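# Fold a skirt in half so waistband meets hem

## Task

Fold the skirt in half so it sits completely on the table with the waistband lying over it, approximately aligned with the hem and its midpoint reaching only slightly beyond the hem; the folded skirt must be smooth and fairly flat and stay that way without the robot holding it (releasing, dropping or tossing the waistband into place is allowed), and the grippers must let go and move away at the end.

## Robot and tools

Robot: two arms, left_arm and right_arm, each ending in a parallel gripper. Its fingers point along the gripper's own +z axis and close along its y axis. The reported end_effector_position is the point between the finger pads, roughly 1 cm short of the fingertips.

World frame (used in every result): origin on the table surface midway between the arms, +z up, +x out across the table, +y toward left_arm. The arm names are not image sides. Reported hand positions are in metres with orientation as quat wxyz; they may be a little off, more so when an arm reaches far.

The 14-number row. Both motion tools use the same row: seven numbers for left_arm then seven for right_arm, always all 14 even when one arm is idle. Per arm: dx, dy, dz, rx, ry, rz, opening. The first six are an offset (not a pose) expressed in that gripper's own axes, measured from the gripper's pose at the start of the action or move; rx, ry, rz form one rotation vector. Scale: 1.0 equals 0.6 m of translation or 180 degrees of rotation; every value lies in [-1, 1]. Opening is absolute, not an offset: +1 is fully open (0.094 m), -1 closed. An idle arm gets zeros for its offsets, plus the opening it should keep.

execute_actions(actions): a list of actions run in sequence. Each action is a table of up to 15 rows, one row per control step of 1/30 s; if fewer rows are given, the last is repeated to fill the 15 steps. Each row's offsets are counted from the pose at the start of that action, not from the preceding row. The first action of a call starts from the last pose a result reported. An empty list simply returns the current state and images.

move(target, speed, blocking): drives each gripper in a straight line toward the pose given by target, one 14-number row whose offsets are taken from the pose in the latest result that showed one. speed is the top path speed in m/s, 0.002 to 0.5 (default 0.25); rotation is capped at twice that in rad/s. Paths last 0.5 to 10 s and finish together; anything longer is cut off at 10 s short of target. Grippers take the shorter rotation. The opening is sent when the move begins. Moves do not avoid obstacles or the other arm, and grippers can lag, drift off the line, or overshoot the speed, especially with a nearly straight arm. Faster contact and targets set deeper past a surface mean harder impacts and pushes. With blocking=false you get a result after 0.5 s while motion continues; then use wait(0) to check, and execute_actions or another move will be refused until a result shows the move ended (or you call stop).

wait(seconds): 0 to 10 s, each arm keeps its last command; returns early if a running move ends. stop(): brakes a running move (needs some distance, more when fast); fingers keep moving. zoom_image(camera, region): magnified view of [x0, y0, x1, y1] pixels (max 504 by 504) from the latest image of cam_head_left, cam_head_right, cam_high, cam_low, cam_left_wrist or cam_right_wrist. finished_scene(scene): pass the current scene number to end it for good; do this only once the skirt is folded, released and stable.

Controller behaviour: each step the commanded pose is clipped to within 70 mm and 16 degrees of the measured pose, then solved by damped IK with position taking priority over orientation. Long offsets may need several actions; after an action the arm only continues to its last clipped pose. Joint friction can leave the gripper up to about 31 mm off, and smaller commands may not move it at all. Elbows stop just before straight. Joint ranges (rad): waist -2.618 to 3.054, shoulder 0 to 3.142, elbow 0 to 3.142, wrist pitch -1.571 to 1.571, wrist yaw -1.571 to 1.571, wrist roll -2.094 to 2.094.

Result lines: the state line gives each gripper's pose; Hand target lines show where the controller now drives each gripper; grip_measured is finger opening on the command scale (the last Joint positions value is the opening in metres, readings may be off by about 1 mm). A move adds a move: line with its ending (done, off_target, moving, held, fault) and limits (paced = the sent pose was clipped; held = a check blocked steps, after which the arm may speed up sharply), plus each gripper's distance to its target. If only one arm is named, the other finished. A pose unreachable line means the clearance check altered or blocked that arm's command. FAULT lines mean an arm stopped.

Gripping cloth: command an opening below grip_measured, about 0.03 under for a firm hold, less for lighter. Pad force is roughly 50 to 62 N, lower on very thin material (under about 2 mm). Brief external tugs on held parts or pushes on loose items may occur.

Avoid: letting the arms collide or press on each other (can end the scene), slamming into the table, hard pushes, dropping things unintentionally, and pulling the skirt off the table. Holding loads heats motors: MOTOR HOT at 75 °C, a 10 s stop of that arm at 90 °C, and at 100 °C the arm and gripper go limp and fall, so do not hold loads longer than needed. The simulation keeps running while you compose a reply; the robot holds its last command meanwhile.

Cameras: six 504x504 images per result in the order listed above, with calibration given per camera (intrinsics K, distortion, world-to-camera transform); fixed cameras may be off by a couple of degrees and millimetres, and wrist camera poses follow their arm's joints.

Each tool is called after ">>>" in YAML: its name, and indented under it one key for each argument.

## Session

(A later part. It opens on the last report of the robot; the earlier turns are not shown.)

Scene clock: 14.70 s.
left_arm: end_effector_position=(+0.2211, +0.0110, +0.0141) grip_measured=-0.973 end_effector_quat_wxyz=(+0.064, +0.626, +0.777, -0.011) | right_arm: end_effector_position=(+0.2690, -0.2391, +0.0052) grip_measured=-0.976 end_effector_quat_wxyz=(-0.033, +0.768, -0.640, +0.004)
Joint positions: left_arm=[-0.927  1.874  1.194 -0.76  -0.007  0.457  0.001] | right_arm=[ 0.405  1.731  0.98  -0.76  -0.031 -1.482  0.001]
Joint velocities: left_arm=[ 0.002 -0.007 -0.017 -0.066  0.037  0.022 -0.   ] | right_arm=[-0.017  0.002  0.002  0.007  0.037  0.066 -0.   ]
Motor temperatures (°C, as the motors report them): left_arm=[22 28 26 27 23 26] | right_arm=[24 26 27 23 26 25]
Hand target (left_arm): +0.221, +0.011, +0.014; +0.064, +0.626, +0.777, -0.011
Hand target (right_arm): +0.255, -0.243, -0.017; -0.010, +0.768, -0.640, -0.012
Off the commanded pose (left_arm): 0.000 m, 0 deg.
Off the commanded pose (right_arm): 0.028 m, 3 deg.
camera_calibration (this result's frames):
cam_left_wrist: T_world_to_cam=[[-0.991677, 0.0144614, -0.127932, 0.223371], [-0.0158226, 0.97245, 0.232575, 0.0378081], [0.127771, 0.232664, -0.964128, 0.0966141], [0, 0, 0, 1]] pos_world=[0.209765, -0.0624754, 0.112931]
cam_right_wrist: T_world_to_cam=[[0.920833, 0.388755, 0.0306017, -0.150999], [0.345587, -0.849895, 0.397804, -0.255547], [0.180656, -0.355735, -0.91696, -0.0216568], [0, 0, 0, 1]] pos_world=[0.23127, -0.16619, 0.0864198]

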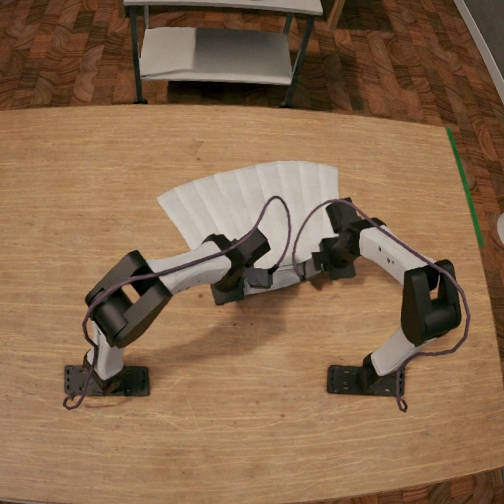

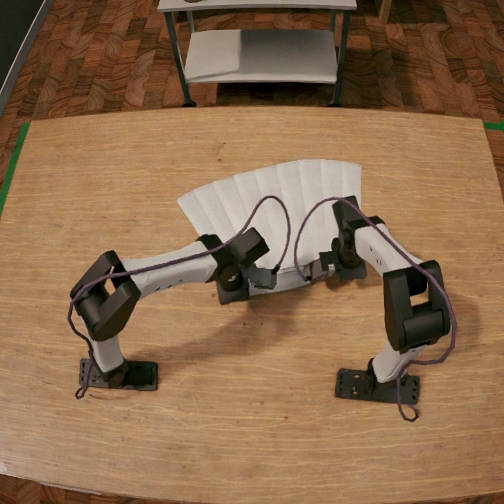

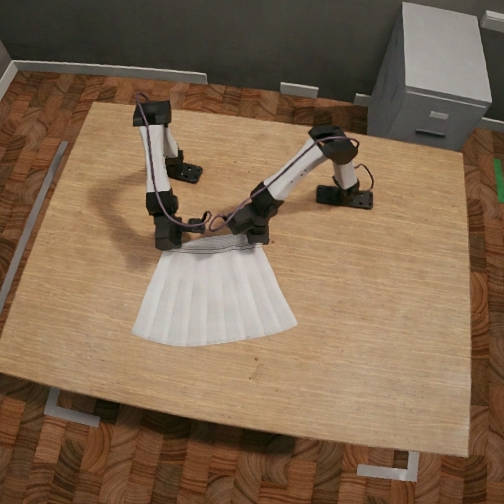

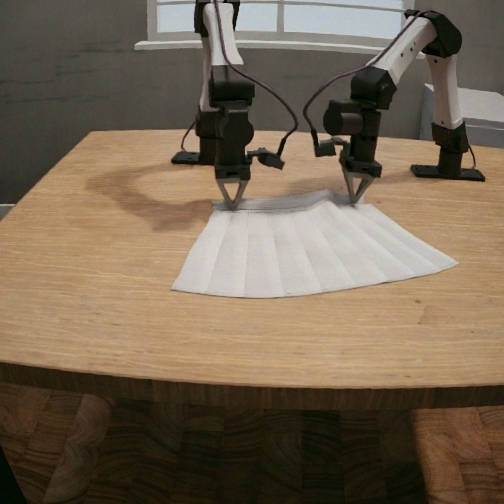

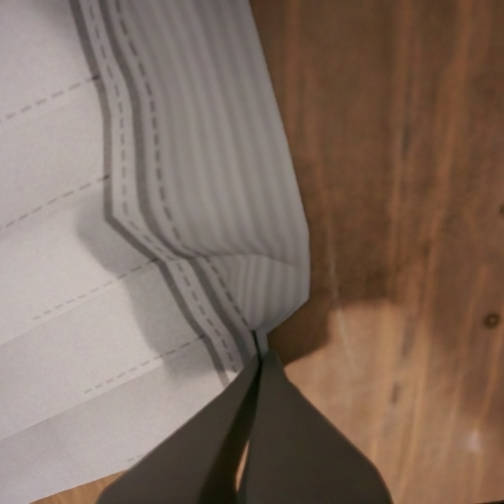

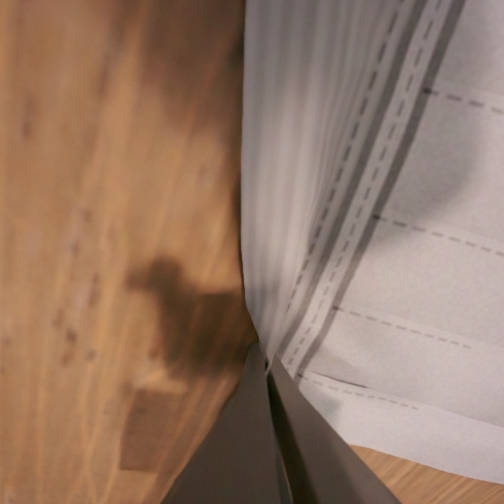

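>>> move:
  target: [-0.02,0.03,-0.23,-0.02,0.03,0,-1,0,-0.03,-0.23,-0.02,0.01,0,-1]
  speed: 0.12

>>> move:
  target: [0,0.22,0,0,0,0,-1,0,-0.22,0,0,0,0,-1]
  speed: 0.15

Scene clock: 16.63 s.
left_arm: end_effector_position=(+0.2326, +0.0170, +0.1547) grip_measured=-0.973 end_effector_quat_wxyz=(+0.055, +0.621, +0.781, +0.035) | right_arm: end_effector_position=(+0.2771, -0.2393, +0.1437) grip_measured=-0.977 end_effector_quat_wxyz=(-0.007, +0.768, -0.640, -0.006)
Joint positions: left_arm=[-0.933  1.833  1.713 -1.359 -0.094  0.441  0.001] | right_arm=[ 0.405  1.691  1.506 -1.382 -0.017 -1.482  0.001]
Joint velocities: left_arm=[ 0.002 -0.002 -0.017 -0.007  0.007 -0.081 -0.001] | right_arm=[-0.002 -0.002 -0.007 -0.022  0.037 -0.037  0.001]
Motor temperatures (°C, as the motors report them): left_arm=[22 28 26 27 23 26] | right_arm=[24 26 28 23 26 25]
Hand target (left_arm): +0.231, +0.016, +0.153; +0.049, +0.624, +0.779, +0.043
Hand target (right_arm): +0.278, -0.242, +0.144; +0.001, +0.768, -0.640, -0.004
Off the commanded pose (left_arm): 0.004 m, 1 deg.
Off the commanded pose (right_arm): 0.004 m, 1 deg.
move: done
camera_calibration (this result's frames):
cam_left_wrist: T_world_to_cam=[[-0.985405, 0.00818863, -0.170028, 0.257891], [-0.0456712, 0.949502, 0.310419, -0.00522541], [0.163984, 0.313654, -0.93527, 0.214961], [0, 0, 0, 1]] pos_world=[0.218638, -0.0645736, 0.246518]
cam_right_wrist: T_world_to_cam=[[0.921116, 0.388417, -0.0260152, -0.15464], [0.365127, -0.838842, 0.403766, -0.317218], [0.135007, -0.381414, -0.914492, 0.109887], [0, 0, 0, 1]] pos_world=[0.243431, -0.164119, 0.224549]

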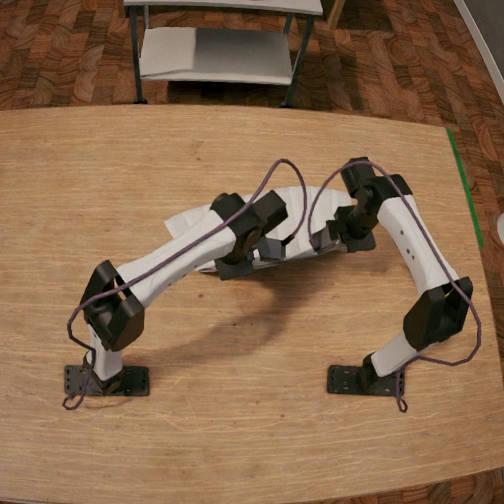

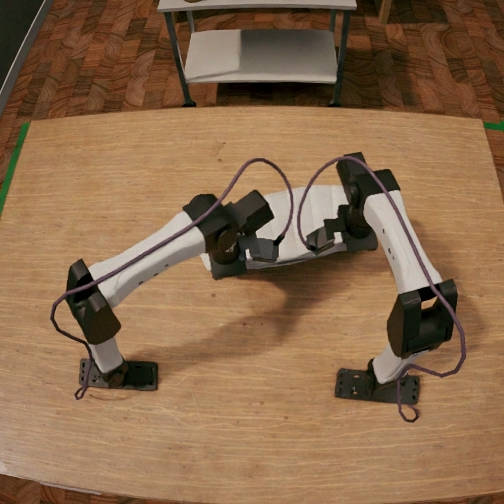

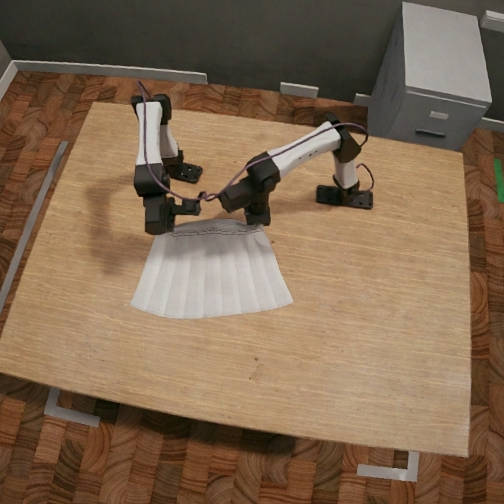

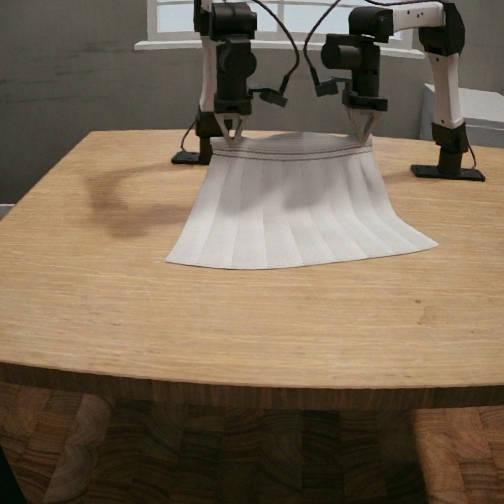

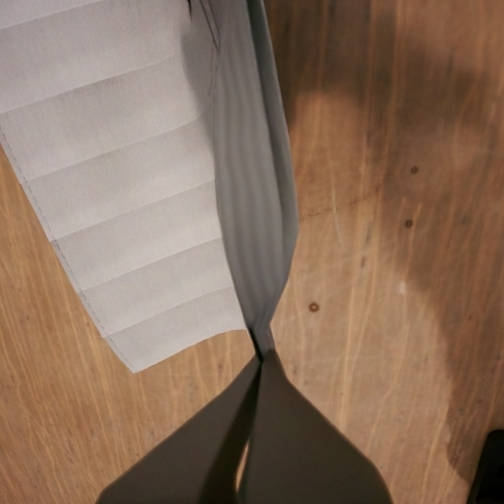

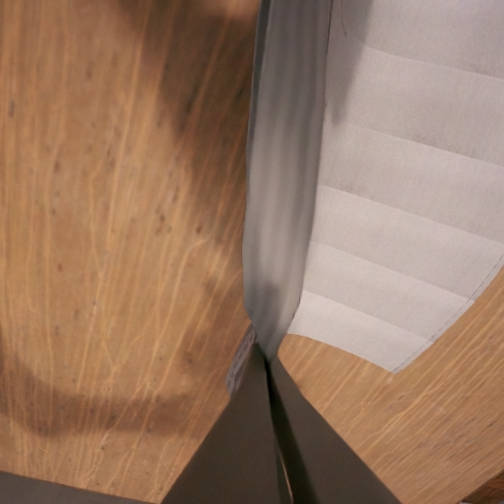

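Scene clock: 18.10 s.
left_arm: end_effector_position=(+0.3600, +0.0440, +0.1725) grip_measured=-0.973 end_effector_quat_wxyz=(+0.063, +0.620, +0.781, +0.040) | right_arm: end_effector_position=(+0.4054, -0.2127, +0.1479) grip_measured=-0.977 end_effector_quat_wxyz=(-0.023, +0.768, -0.640, +0.006)
Joint positions: left_arm=[-0.655  2.174  2.278 -1.544 -0.075  0.718  0.001] | right_arm=[ 0.386  2.233  2.282 -1.574 -0.017 -1.501  0.001]
Joint velocities: left_arm=[-0.007 -0.007 -0.002 -0.007  0.037  0.037 -0.001] | right_arm=[-0.022  0.017 -0.002 -0.037 -0.051  0.007  0.   ]
Motor temperatures (°C, as the motors report them): left_arm=[22 28 26 27 23 26] | right_arm=[24 27 28 23 26 25]
Hand target (left_arm): +0.361, +0.045, +0.171; +0.057, +0.621, +0.781, +0.037
Hand target (right_arm): +0.407, -0.217, +0.146; -0.021, +0.768, -0.640, +0.004
Off the commanded pose (left_arm): 0.003 m, 1 deg.
Off the commanded pose (right_arm): 0.005 m, 2 deg.
joint sent to its limit (left arm) — the command would take joint 4 (wrist pitch) past its lower limit, so that joint was sent only as far as its limit.
joint sent to its limit (right arm) — the command would take joint 4 (wrist pitch) past its lower limit, so that joint was sent only as far as its limit.
move: done
camera_calibration (this result's frames):
cam_left_wrist: T_world_to_cam=[[-0.982092, 0.00582573, -0.18831, 0.388311], [-0.0534107, 0.949906, 0.307939, -0.0274037], [0.180671, 0.312483, -0.932584, 0.195861], [0, 0, 0, 1]] pos_world=[0.344507, -0.0374345, 0.264219]
cam_right_wrist: T_world_to_cam=[[0.921339, 0.388469, 0.0150412, -0.28918], [0.348749, -0.842993, 0.409558, -0.338518], [0.17178, -0.372096, -0.91216, 0.0933481], [0, 0, 0, 1]] pos_world=[0.368455, -0.138296, 0.228141]

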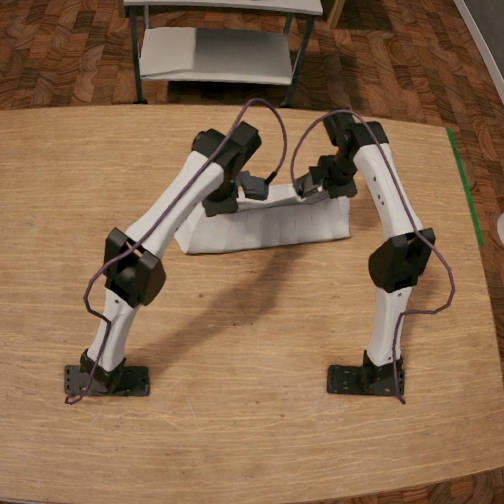

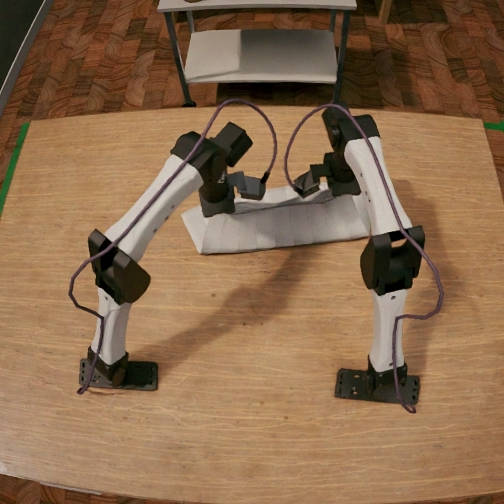

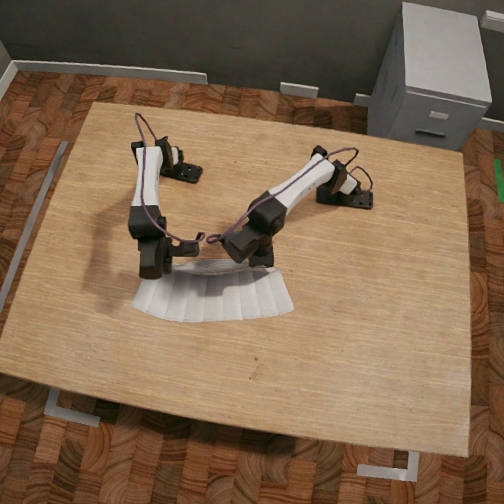

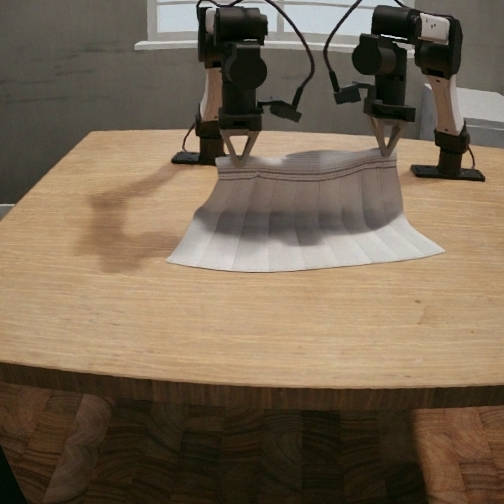

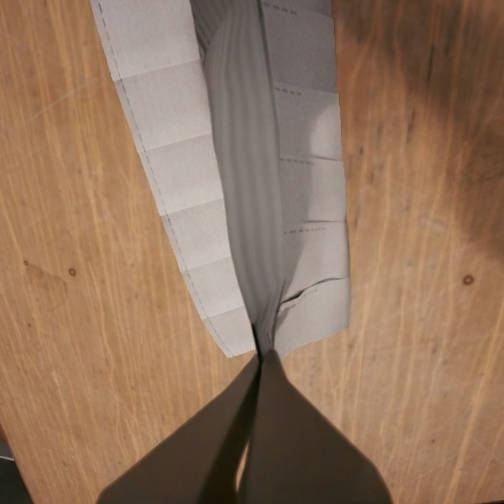

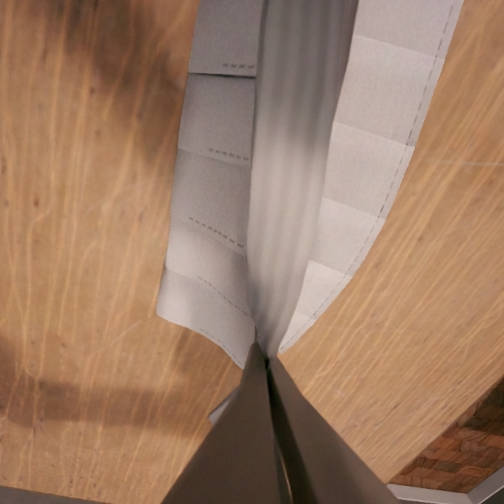

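>>> move:
  target: [0,0.1,0.233,0.07,0,0,-1,0.005,-0.13,0.19,-0.03,0,0,-1]
  speed: 0.13

Scene clock: 19.93 s.
left_arm: end_effector_position=(+0.4377, +0.0535, +0.0430) grip_measured=-0.973 end_effector_quat_wxyz=(+0.006, +0.623, +0.781, -0.034) | right_arm: end_effector_position=(+0.4869, -0.1970, +0.0409) grip_measured=-0.977 end_effector_quat_wxyz=(-0.025, +0.767, -0.641, +0.008)
Joint positions: left_arm=[-0.498  2.666  2.641 -1.548  0.07   0.875  0.001] | right_arm=[ 0.376  2.761  2.823 -1.583 -0.017 -1.509  0.001]
Joint velocities: left_arm=[ 0.007 -0.012  0.007  0.007  0.007 -0.037 -0.   ] | right_arm=[ 0.007  0.017 -0.022  0.037 -0.022 -0.051  0.   ]
Motor temperatures (°C, as the motors report them): left_arm=[22 29 26 27 23 26] | right_arm=[24 27 28 23 26 25]
Hand target (left_arm): +0.438, +0.054, +0.042; +0.005, +0.623, +0.781, -0.041
Hand target (right_arm): +0.489, -0.200, +0.039; -0.028, +0.768, -0.640, +0.006
Off the commanded pose (left_arm): 0.002 m, 2 deg.
Off the commanded pose (right_arm): 0.004 m, 6 deg.
joint sent to its limit (left arm) — the command would take joint 4 (wrist pitch) past its lower limit, so that joint was sent only as far as its limit.
joint sent to its limit (right arm) — the command would take joint 4 (wrist pitch) past its lower limit, so that joint was sent only as far as its limit.
move: off_target (right_arm)
camera_calibration (this result's frames):
cam_left_wrist: T_world_to_cam=[[-0.999902, 0.0117088, -0.00773053, 0.439825], [0.00920905, 0.963373, 0.268005, -0.0187558], [0.0105854, 0.267908, -0.963386, 0.136274], [0, 0, 0, 1]] pos_world=[0.438512, -0.0235897, 0.139711]
cam_right_wrist: T_world_to_cam=[[0.921861, 0.387041, 0.0192646, -0.369527], [0.345692, -0.843806, 0.410473, -0.308574], [0.175125, -0.371739, -0.911669, -0.0140193], [0, 0, 0, 1]] pos_world=[0.44978, -0.122566, 0.120999]

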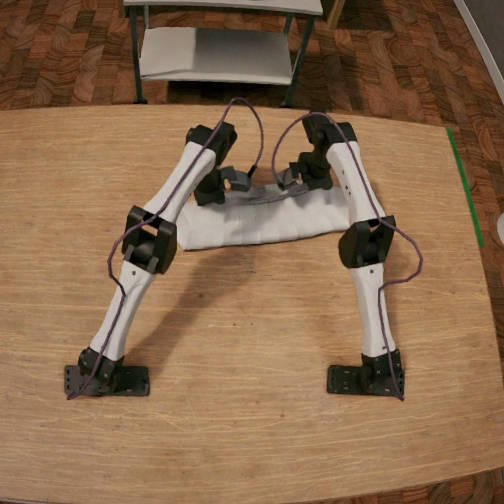

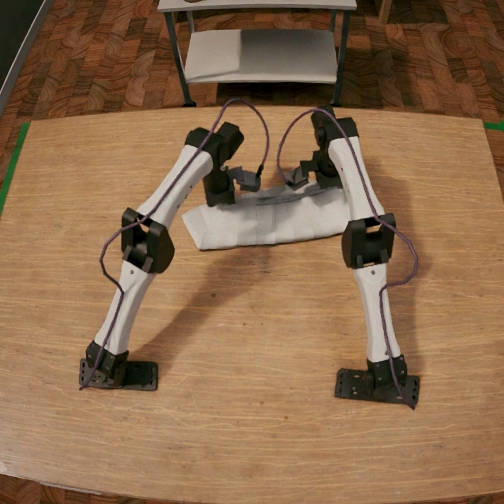

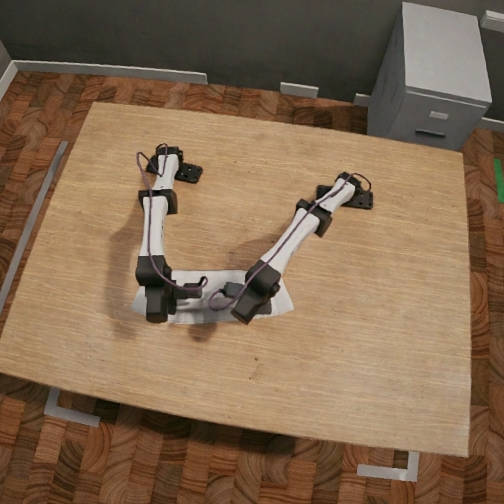

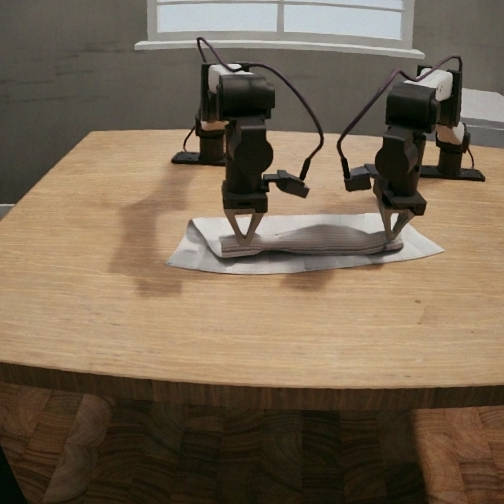

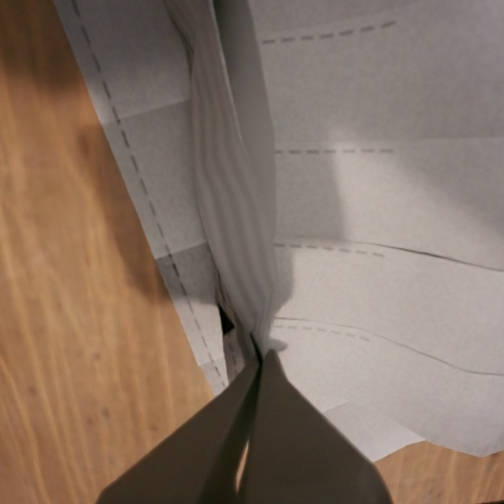

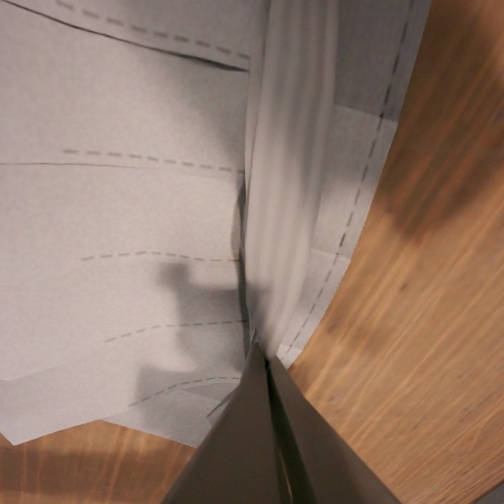

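>>> move:
  target: [0,-0.045,-0.01,0,0,0,-1,0.01,0.025,0,0,0,0,-1]
  speed: 0.08

>>> execute_actions:
  actions:
    - [[0,0,0,0,0,0,-0.3,0,0,0,0,0,0,-0.3]]
    - [[0,0.05,-0.01,0,0,0,-0.3,0,-0.05,-0.01,0,0,0,-0.3]]
    - [[0,0.05,-0.04,0,0,0,-0.3,0,-0.05,-0.04,0,0,0,-0.3]]
    - [[0.03,0,-0.08,0,0,0,-0.3,0.03,0,-0.08,0,0,0,-0.3]]

>>> move:
  target: [0.15,-0.3,-0.05,0,0,0,-1,0.1,0.3,-0.05,0,0,0,-1]

Scene clock: 21.17 s.
left_arm: end_effector_position=(+0.4142, +0.0513, +0.0518) grip_measured=-0.973 end_effector_quat_wxyz=(+0.007, +0.622, +0.782, -0.035) | right_arm: end_effector_position=(+0.4715, -0.2007, +0.0378) grip_measured=-0.977 end_effector_quat_wxyz=(-0.021, +0.767, -0.641, +0.005)
Joint positions: left_arm=[-0.524  2.489  2.343 -1.423  0.071  0.846  0.001] | right_arm=[ 0.376  2.567  2.431 -1.395 -0.017 -1.509  0.001]
Joint velocities: left_arm=[-0.002 -0.007  0.007  0.007 -0.022  0.081 -0.001] | right_arm=[ 0.012 -0.007 -0.012 -0.022 -0.022 -0.037 -0.001]
Motor temperatures (°C, as the motors report them): left_arm=[22 30 26 27 23 26] | right_arm=[24 28 28 23 26 25]
Hand target (left_arm): +0.411, +0.049, +0.050; +0.006, +0.623, +0.781, -0.035
Hand target (right_arm): +0.473, -0.205, +0.040; -0.025, +0.767, -0.641, +0.008
Off the commanded pose (left_arm): 0.005 m, 0 deg.
Off the commanded pose (right_arm): 0.006 m, 1 deg.
move: done
camera_calibration (this result's frames):
cam_left_wrist: T_world_to_cam=[[-0.999934, 0.00834117, -0.00791937, 0.416648], [0.0059232, 0.963653, 0.26709, -0.017389], [0.00985937, 0.267026, -0.963639, 0.145923], [0, 0, 0, 1]] pos_world=[0.415285, -0.0256834, 0.148561]
cam_right_wrist: T_world_to_cam=[[0.921996, 0.387074, 0.00984606, -0.353462], [0.349488, -0.842875, 0.409169, -0.306707], [0.166678, -0.373811, -0.912406, -0.011965], [0, 0, 0, 1]] pos_world=[0.435075, -0.126172, 0.118058]

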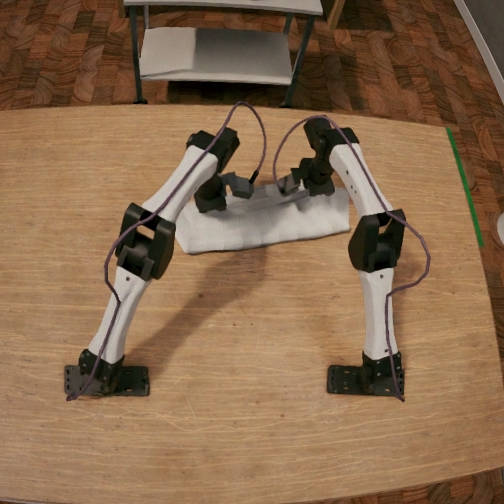

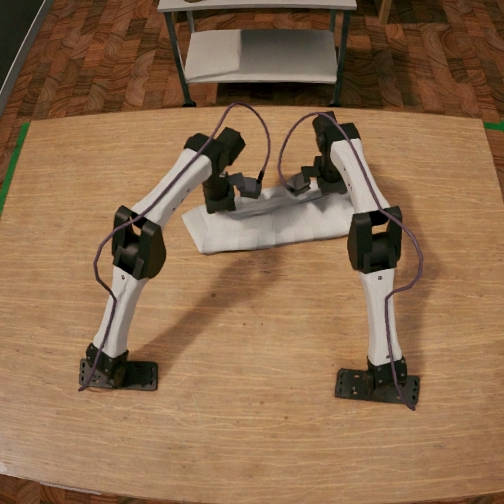

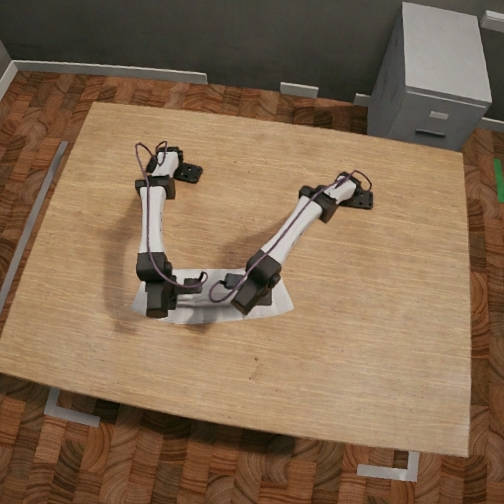

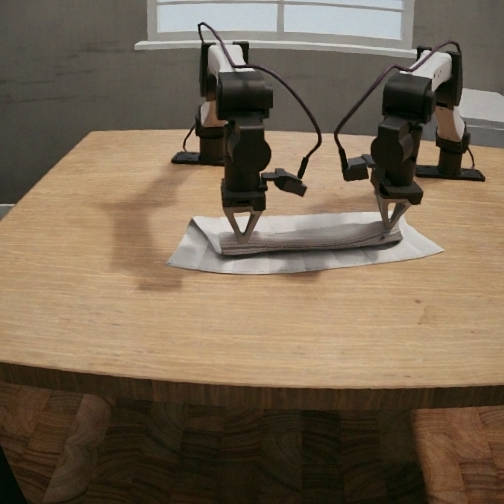

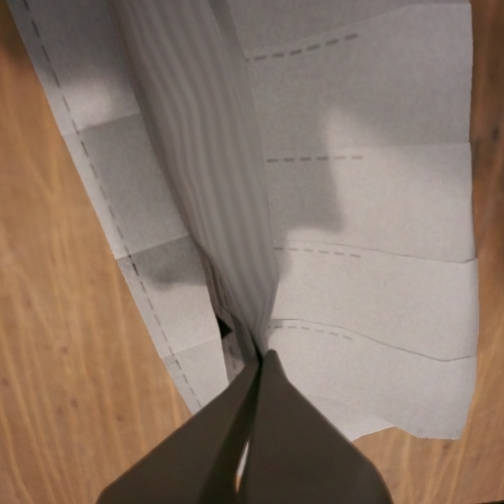

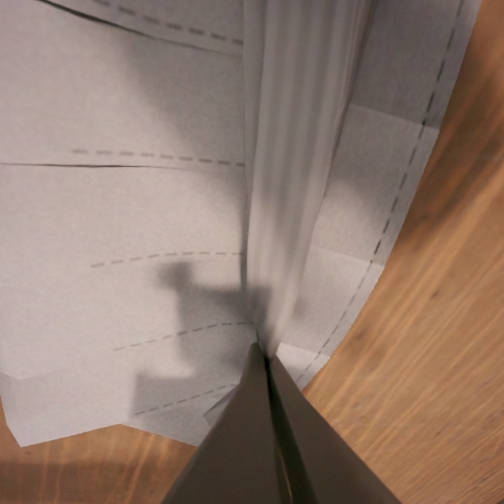

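Scene clock: 23.17 s.
left_arm: end_effector_position=(+0.4673, +0.0845, +0.1485) grip_measured=-0.302 end_effector_quat_wxyz=(+0.125, +0.612, +0.781, -0.002) | right_arm: end_effector_position=(+0.5171, -0.2074, +0.1215) grip_measured=-0.301 end_effector_quat_wxyz=(-0.120, +0.757, -0.637, +0.081)
Joint positions: left_arm=[-0.418  2.488  2.711 -1.554  0.071  0.93   0.033] | right_arm=[ 0.344  2.626  2.853 -1.508 -0.019 -1.533  0.033]
Joint velocities: left_arm=[ 0.012  0.012 -0.095 -0.11  -0.081  0.037 -0.   ] | right_arm=[-0.012  0.002 -0.022  0.007  0.007 -0.037 -0.   ]
Motor temperatures (°C, as the motors report them): left_arm=[22 31 27 27 23 26] | right_arm=[24 30 29 23 26 25]
Hand target (left_arm): +0.464, +0.087, +0.134; +0.105, +0.614, +0.782, -0.010
Hand target (right_arm): +0.514, -0.209, +0.119; -0.115, +0.761, -0.634, +0.074
Off the commanded pose (left_arm): 0.014 m, 4 deg.
Off the commanded pose (right_arm): 0.003 m, 3 deg.
elbow stopped short (right arm): the move would have taken joint 3 (elbow) straighter than the controller allows; a more bent joint 3 avoids this.
joint sent to its limit (left arm) — the command would take joint 4 (wrist pitch) past its lower limit, so that joint was sent only as far as its limit.
camera_calibration (this result's frames):
cam_left_wrist: T_world_to_cam=[[-0.972658, -0.0255952, -0.230826, 0.493499], [-0.06524, 0.983999, 0.165798, -0.0289946], [0.222889, 0.176324, -0.958765, 0.13711], [0, 0, 0, 1]] pos_world=[0.447554, 0.016986, 0.250176]
cam_right_wrist: T_world_to_cam=[[0.893161, 0.371833, 0.25299, -0.411549], [0.238242, -0.868296, 0.435089, -0.313436], [0.38145, -0.328332, -0.864114, -0.0531464], [0, 0, 0, 1]] pos_world=[0.462526, -0.136578, 0.194566]

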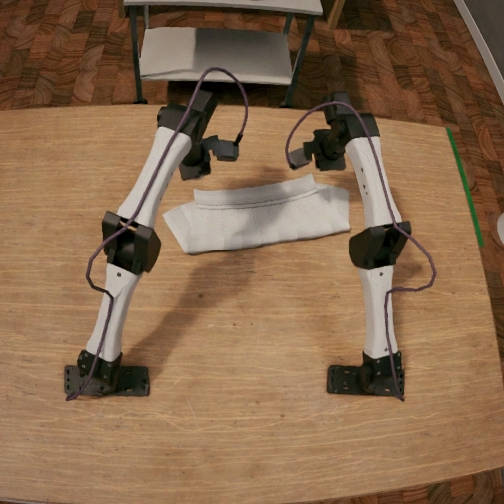

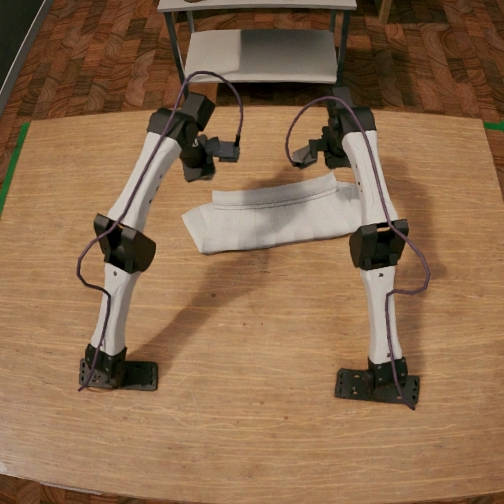

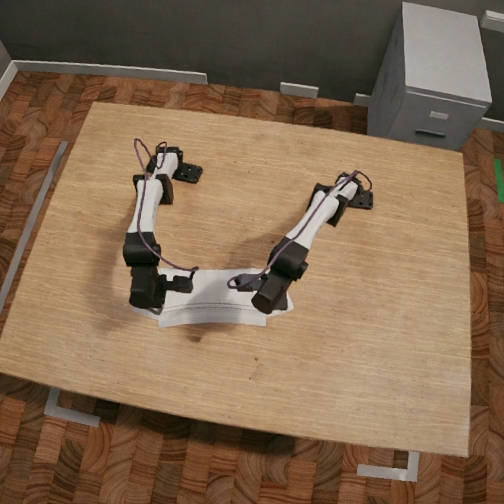

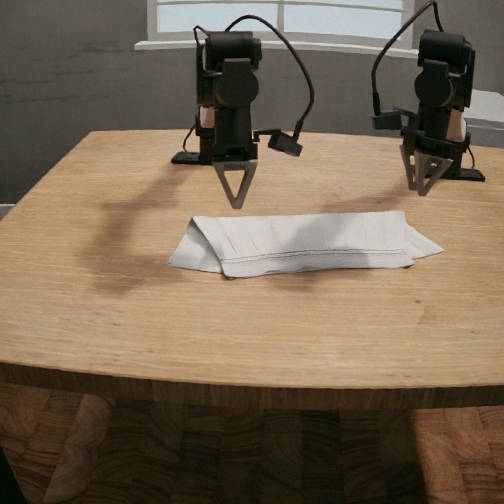

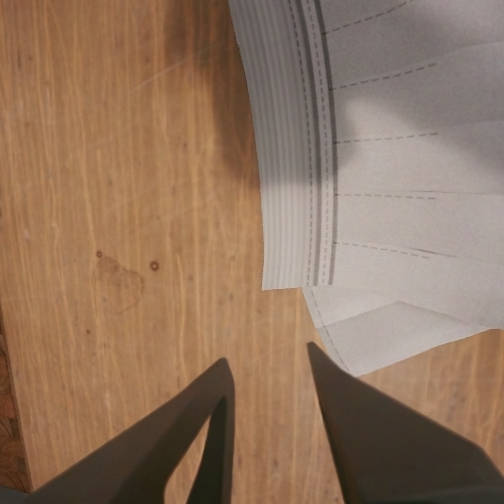

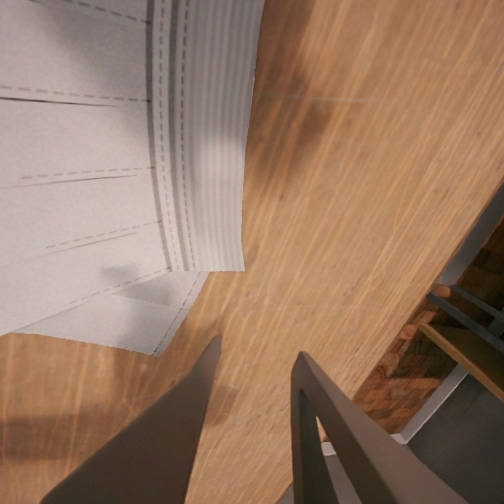

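Scene clock: 24.73 s.
left_arm: end_effector_position=(+0.2734, +0.1329, +0.1370) grip_measured=-0.986 end_effector_quat_wxyz=(+0.131, +0.610, +0.781, -0.007) | right_arm: end_effector_position=(+0.3509, -0.2934, +0.0944) grip_measured=-0.989 end_effector_quat_wxyz=(-0.117, +0.756, -0.639, +0.081)
Joint positions: left_arm=[-0.517  1.51   1.26  -1.065  0.058  0.829  0.001] | right_arm=[ 0.189  1.691  1.271 -0.871 -0.06  -1.677  0.001]
Joint velocities: left_arm=[ 0.007 -0.002 -0.002  0.066 -0.007 -0.007 -0.   ] | right_arm=[ 0.012  0.007  0.002  0.066 -0.066  0.007  0.   ]
Motor temperatures (°C, as the motors report them): left_arm=[22 31 27 27 23 26] | right_arm=[24 30 29 23 26 25]
Hand target (left_arm): +0.269, +0.134, +0.132; +0.125, +0.612, +0.781, -0.003
Hand target (right_arm): +0.348, -0.295, +0.094; -0.122, +0.757, -0.637, +0.080
Off the commanded pose (left_arm): 0.006 m, 1 deg.
Off the commanded pose (right_arm): 0.005 m, 0 deg.
move: done
camera_calibration (this result's frames):
cam_left_wrist: T_world_to_cam=[[-0.971906, -0.0315485, -0.233246, 0.304386], [-0.0682027, 0.986209, 0.150799, -0.0847932], [0.225272, 0.16247, -0.960654, 0.162213], [0, 0, 0, 1]] pos_world=[0.253509, 0.066872, 0.239614]
cam_right_wrist: T_world_to_cam=[[0.895926, 0.368061, 0.248692, -0.225907], [0.235832, -0.868564, 0.435867, -0.336009], [0.37643, -0.331855, -0.86497, -0.0406269], [0, 0, 0, 1]] pos_world=[0.296931, -0.22218, 0.167495]

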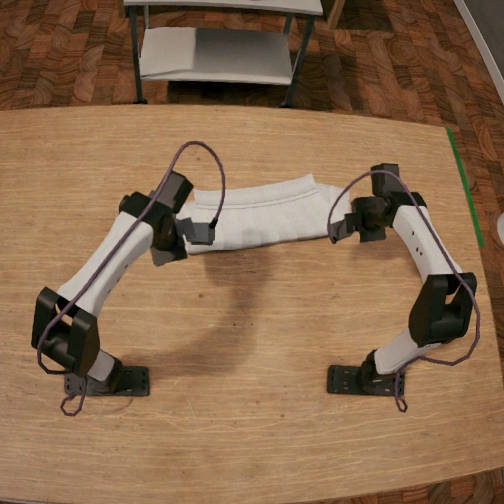

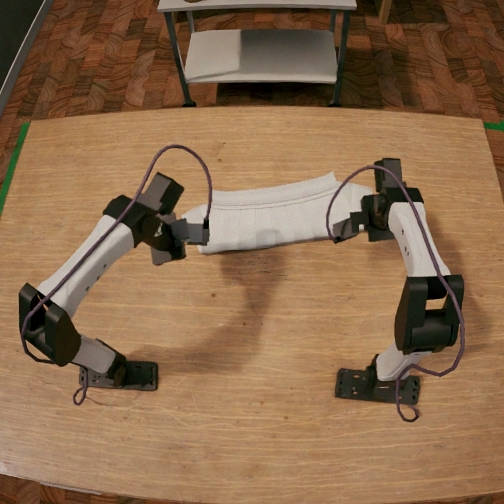

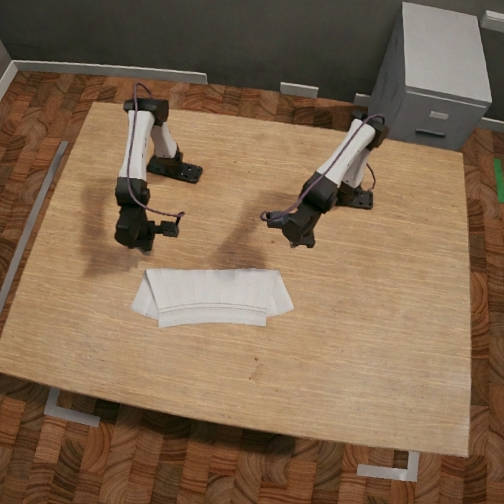

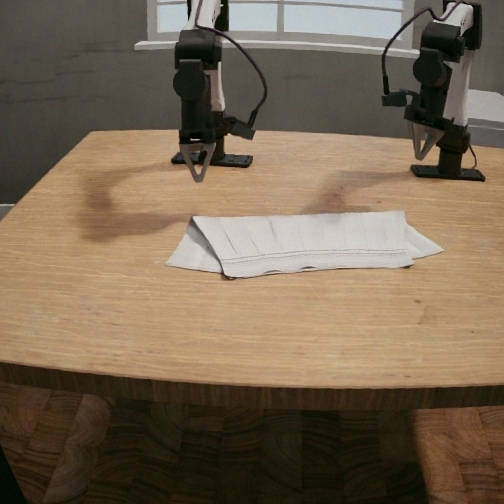

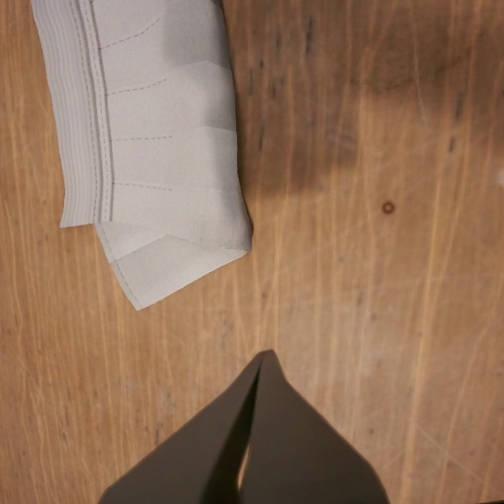

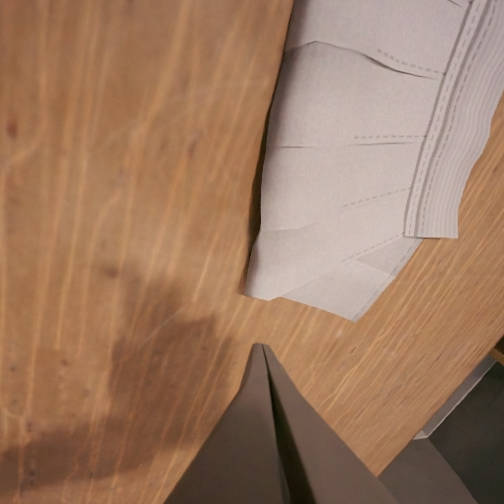

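The middle of the waistband lines up with the hem.

>>> move:
  target: [0.1,-0.08,0,0,0,0,-1,0.05,0.15,-0.08,0,0,0,-1]

>>> finished_scene:
  scene: 1

Scene clock: 25.87 s.
left_arm: end_effector_position=(+0.2191, +0.1751, +0.1210) grip_measured=-0.986 end_effector_quat_wxyz=(+0.134, +0.612, +0.780, -0.002) | right_arm: end_effector_position=(+0.2653, -0.3382, +0.1170) grip_measured=-0.989 end_effector_quat_wxyz=(-0.123, +0.754, -0.639, +0.090)
Joint positions: left_arm=[-0.466  1.242  0.981 -1.049  0.064  0.883  0.001] | right_arm=[ 0.02   1.34   1.026 -0.968 -0.103 -1.837  0.001]
Joint velocities: left_arm=[ 0.002 -0.002  0.002 -0.022 -0.066 -0.007 -0.001] | right_arm=[-0.022 -0.002  0.012 -0.037 -0.051  0.066 -0.   ]
Motor temperatures (°C, as the motors report them): left_arm=[22 31 27 27 23 26] | right_arm=[24 30 29 23 26 25]
Hand target (left_arm): +0.215, +0.179, +0.117; +0.131, +0.610, +0.782, -0.007
Hand target (right_arm): +0.257, -0.338, +0.113; -0.120, +0.756, -0.639, +0.079
Off the commanded pose (left_arm): 0.007 m, 1 deg.
Off the commanded pose (right_arm): 0.008 m, 1 deg.
move: done
camera_calibration (this result's frames):
cam_left_wrist: T_world_to_cam=[[-0.969353, -0.0273812, -0.244143, 0.249172], [-0.0665646, 0.985869, 0.153723, -0.128316], [0.236484, 0.165263, -0.957478, 0.148858], [0, 0, 0, 1]] pos_world=[0.197791, 0.108724, 0.223087]
cam_right_wrist: T_world_to_cam=[[0.892055, 0.364833, 0.266712, -0.140606], [0.222302, -0.868064, 0.443899, -0.361739], [0.393472, -0.336692, -0.855464, -0.0109995], [0, 0, 0, 1]] pos_world=[0.210171, -0.266418, 0.188667]

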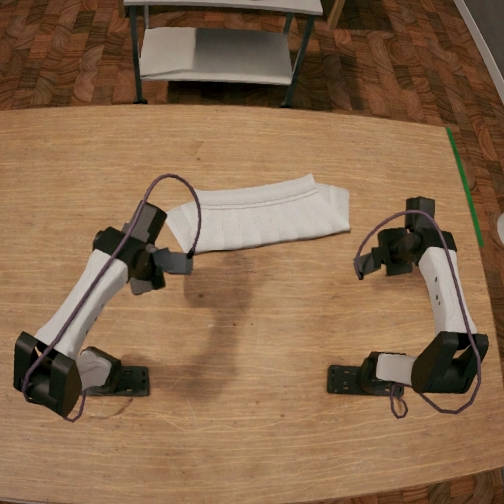

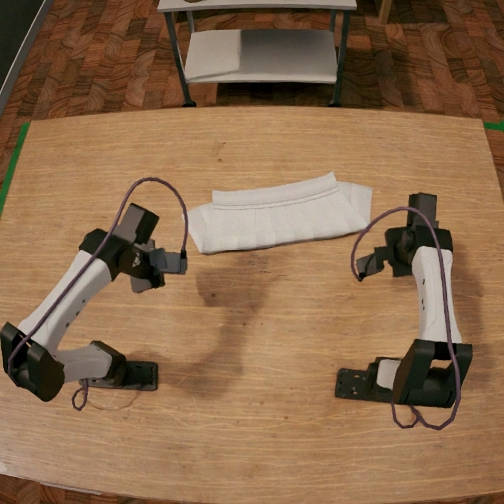

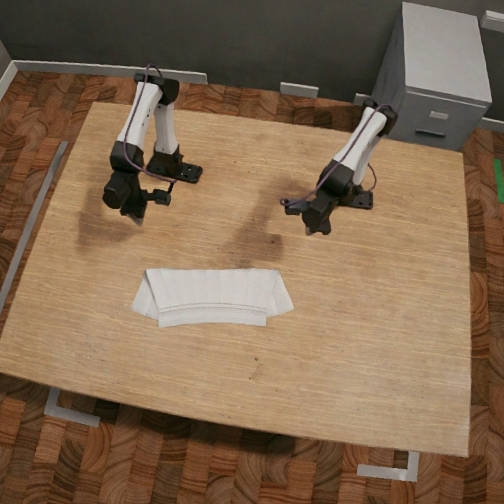

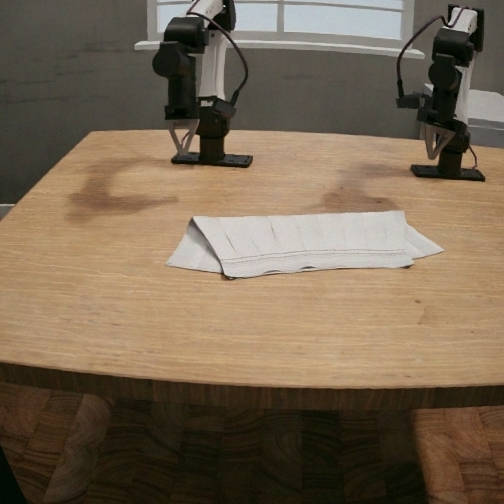

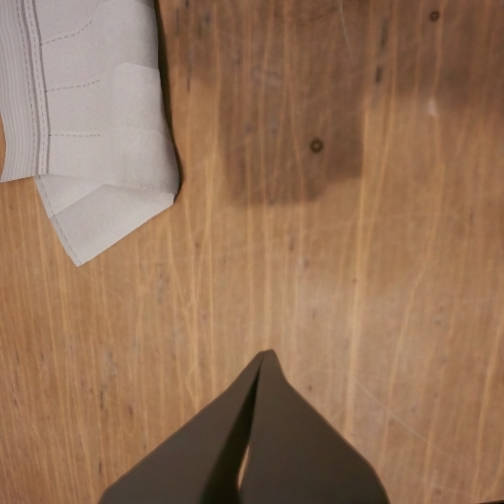

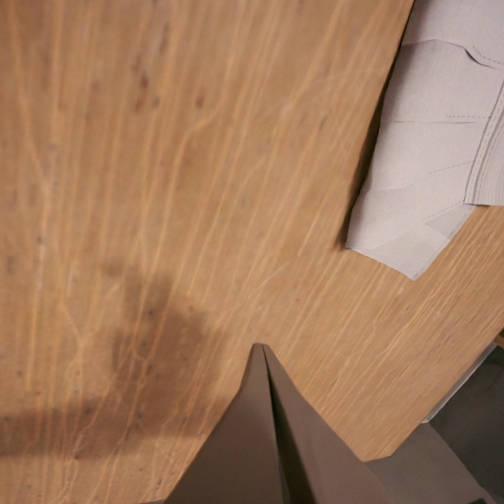

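The scene is finished: the task was done.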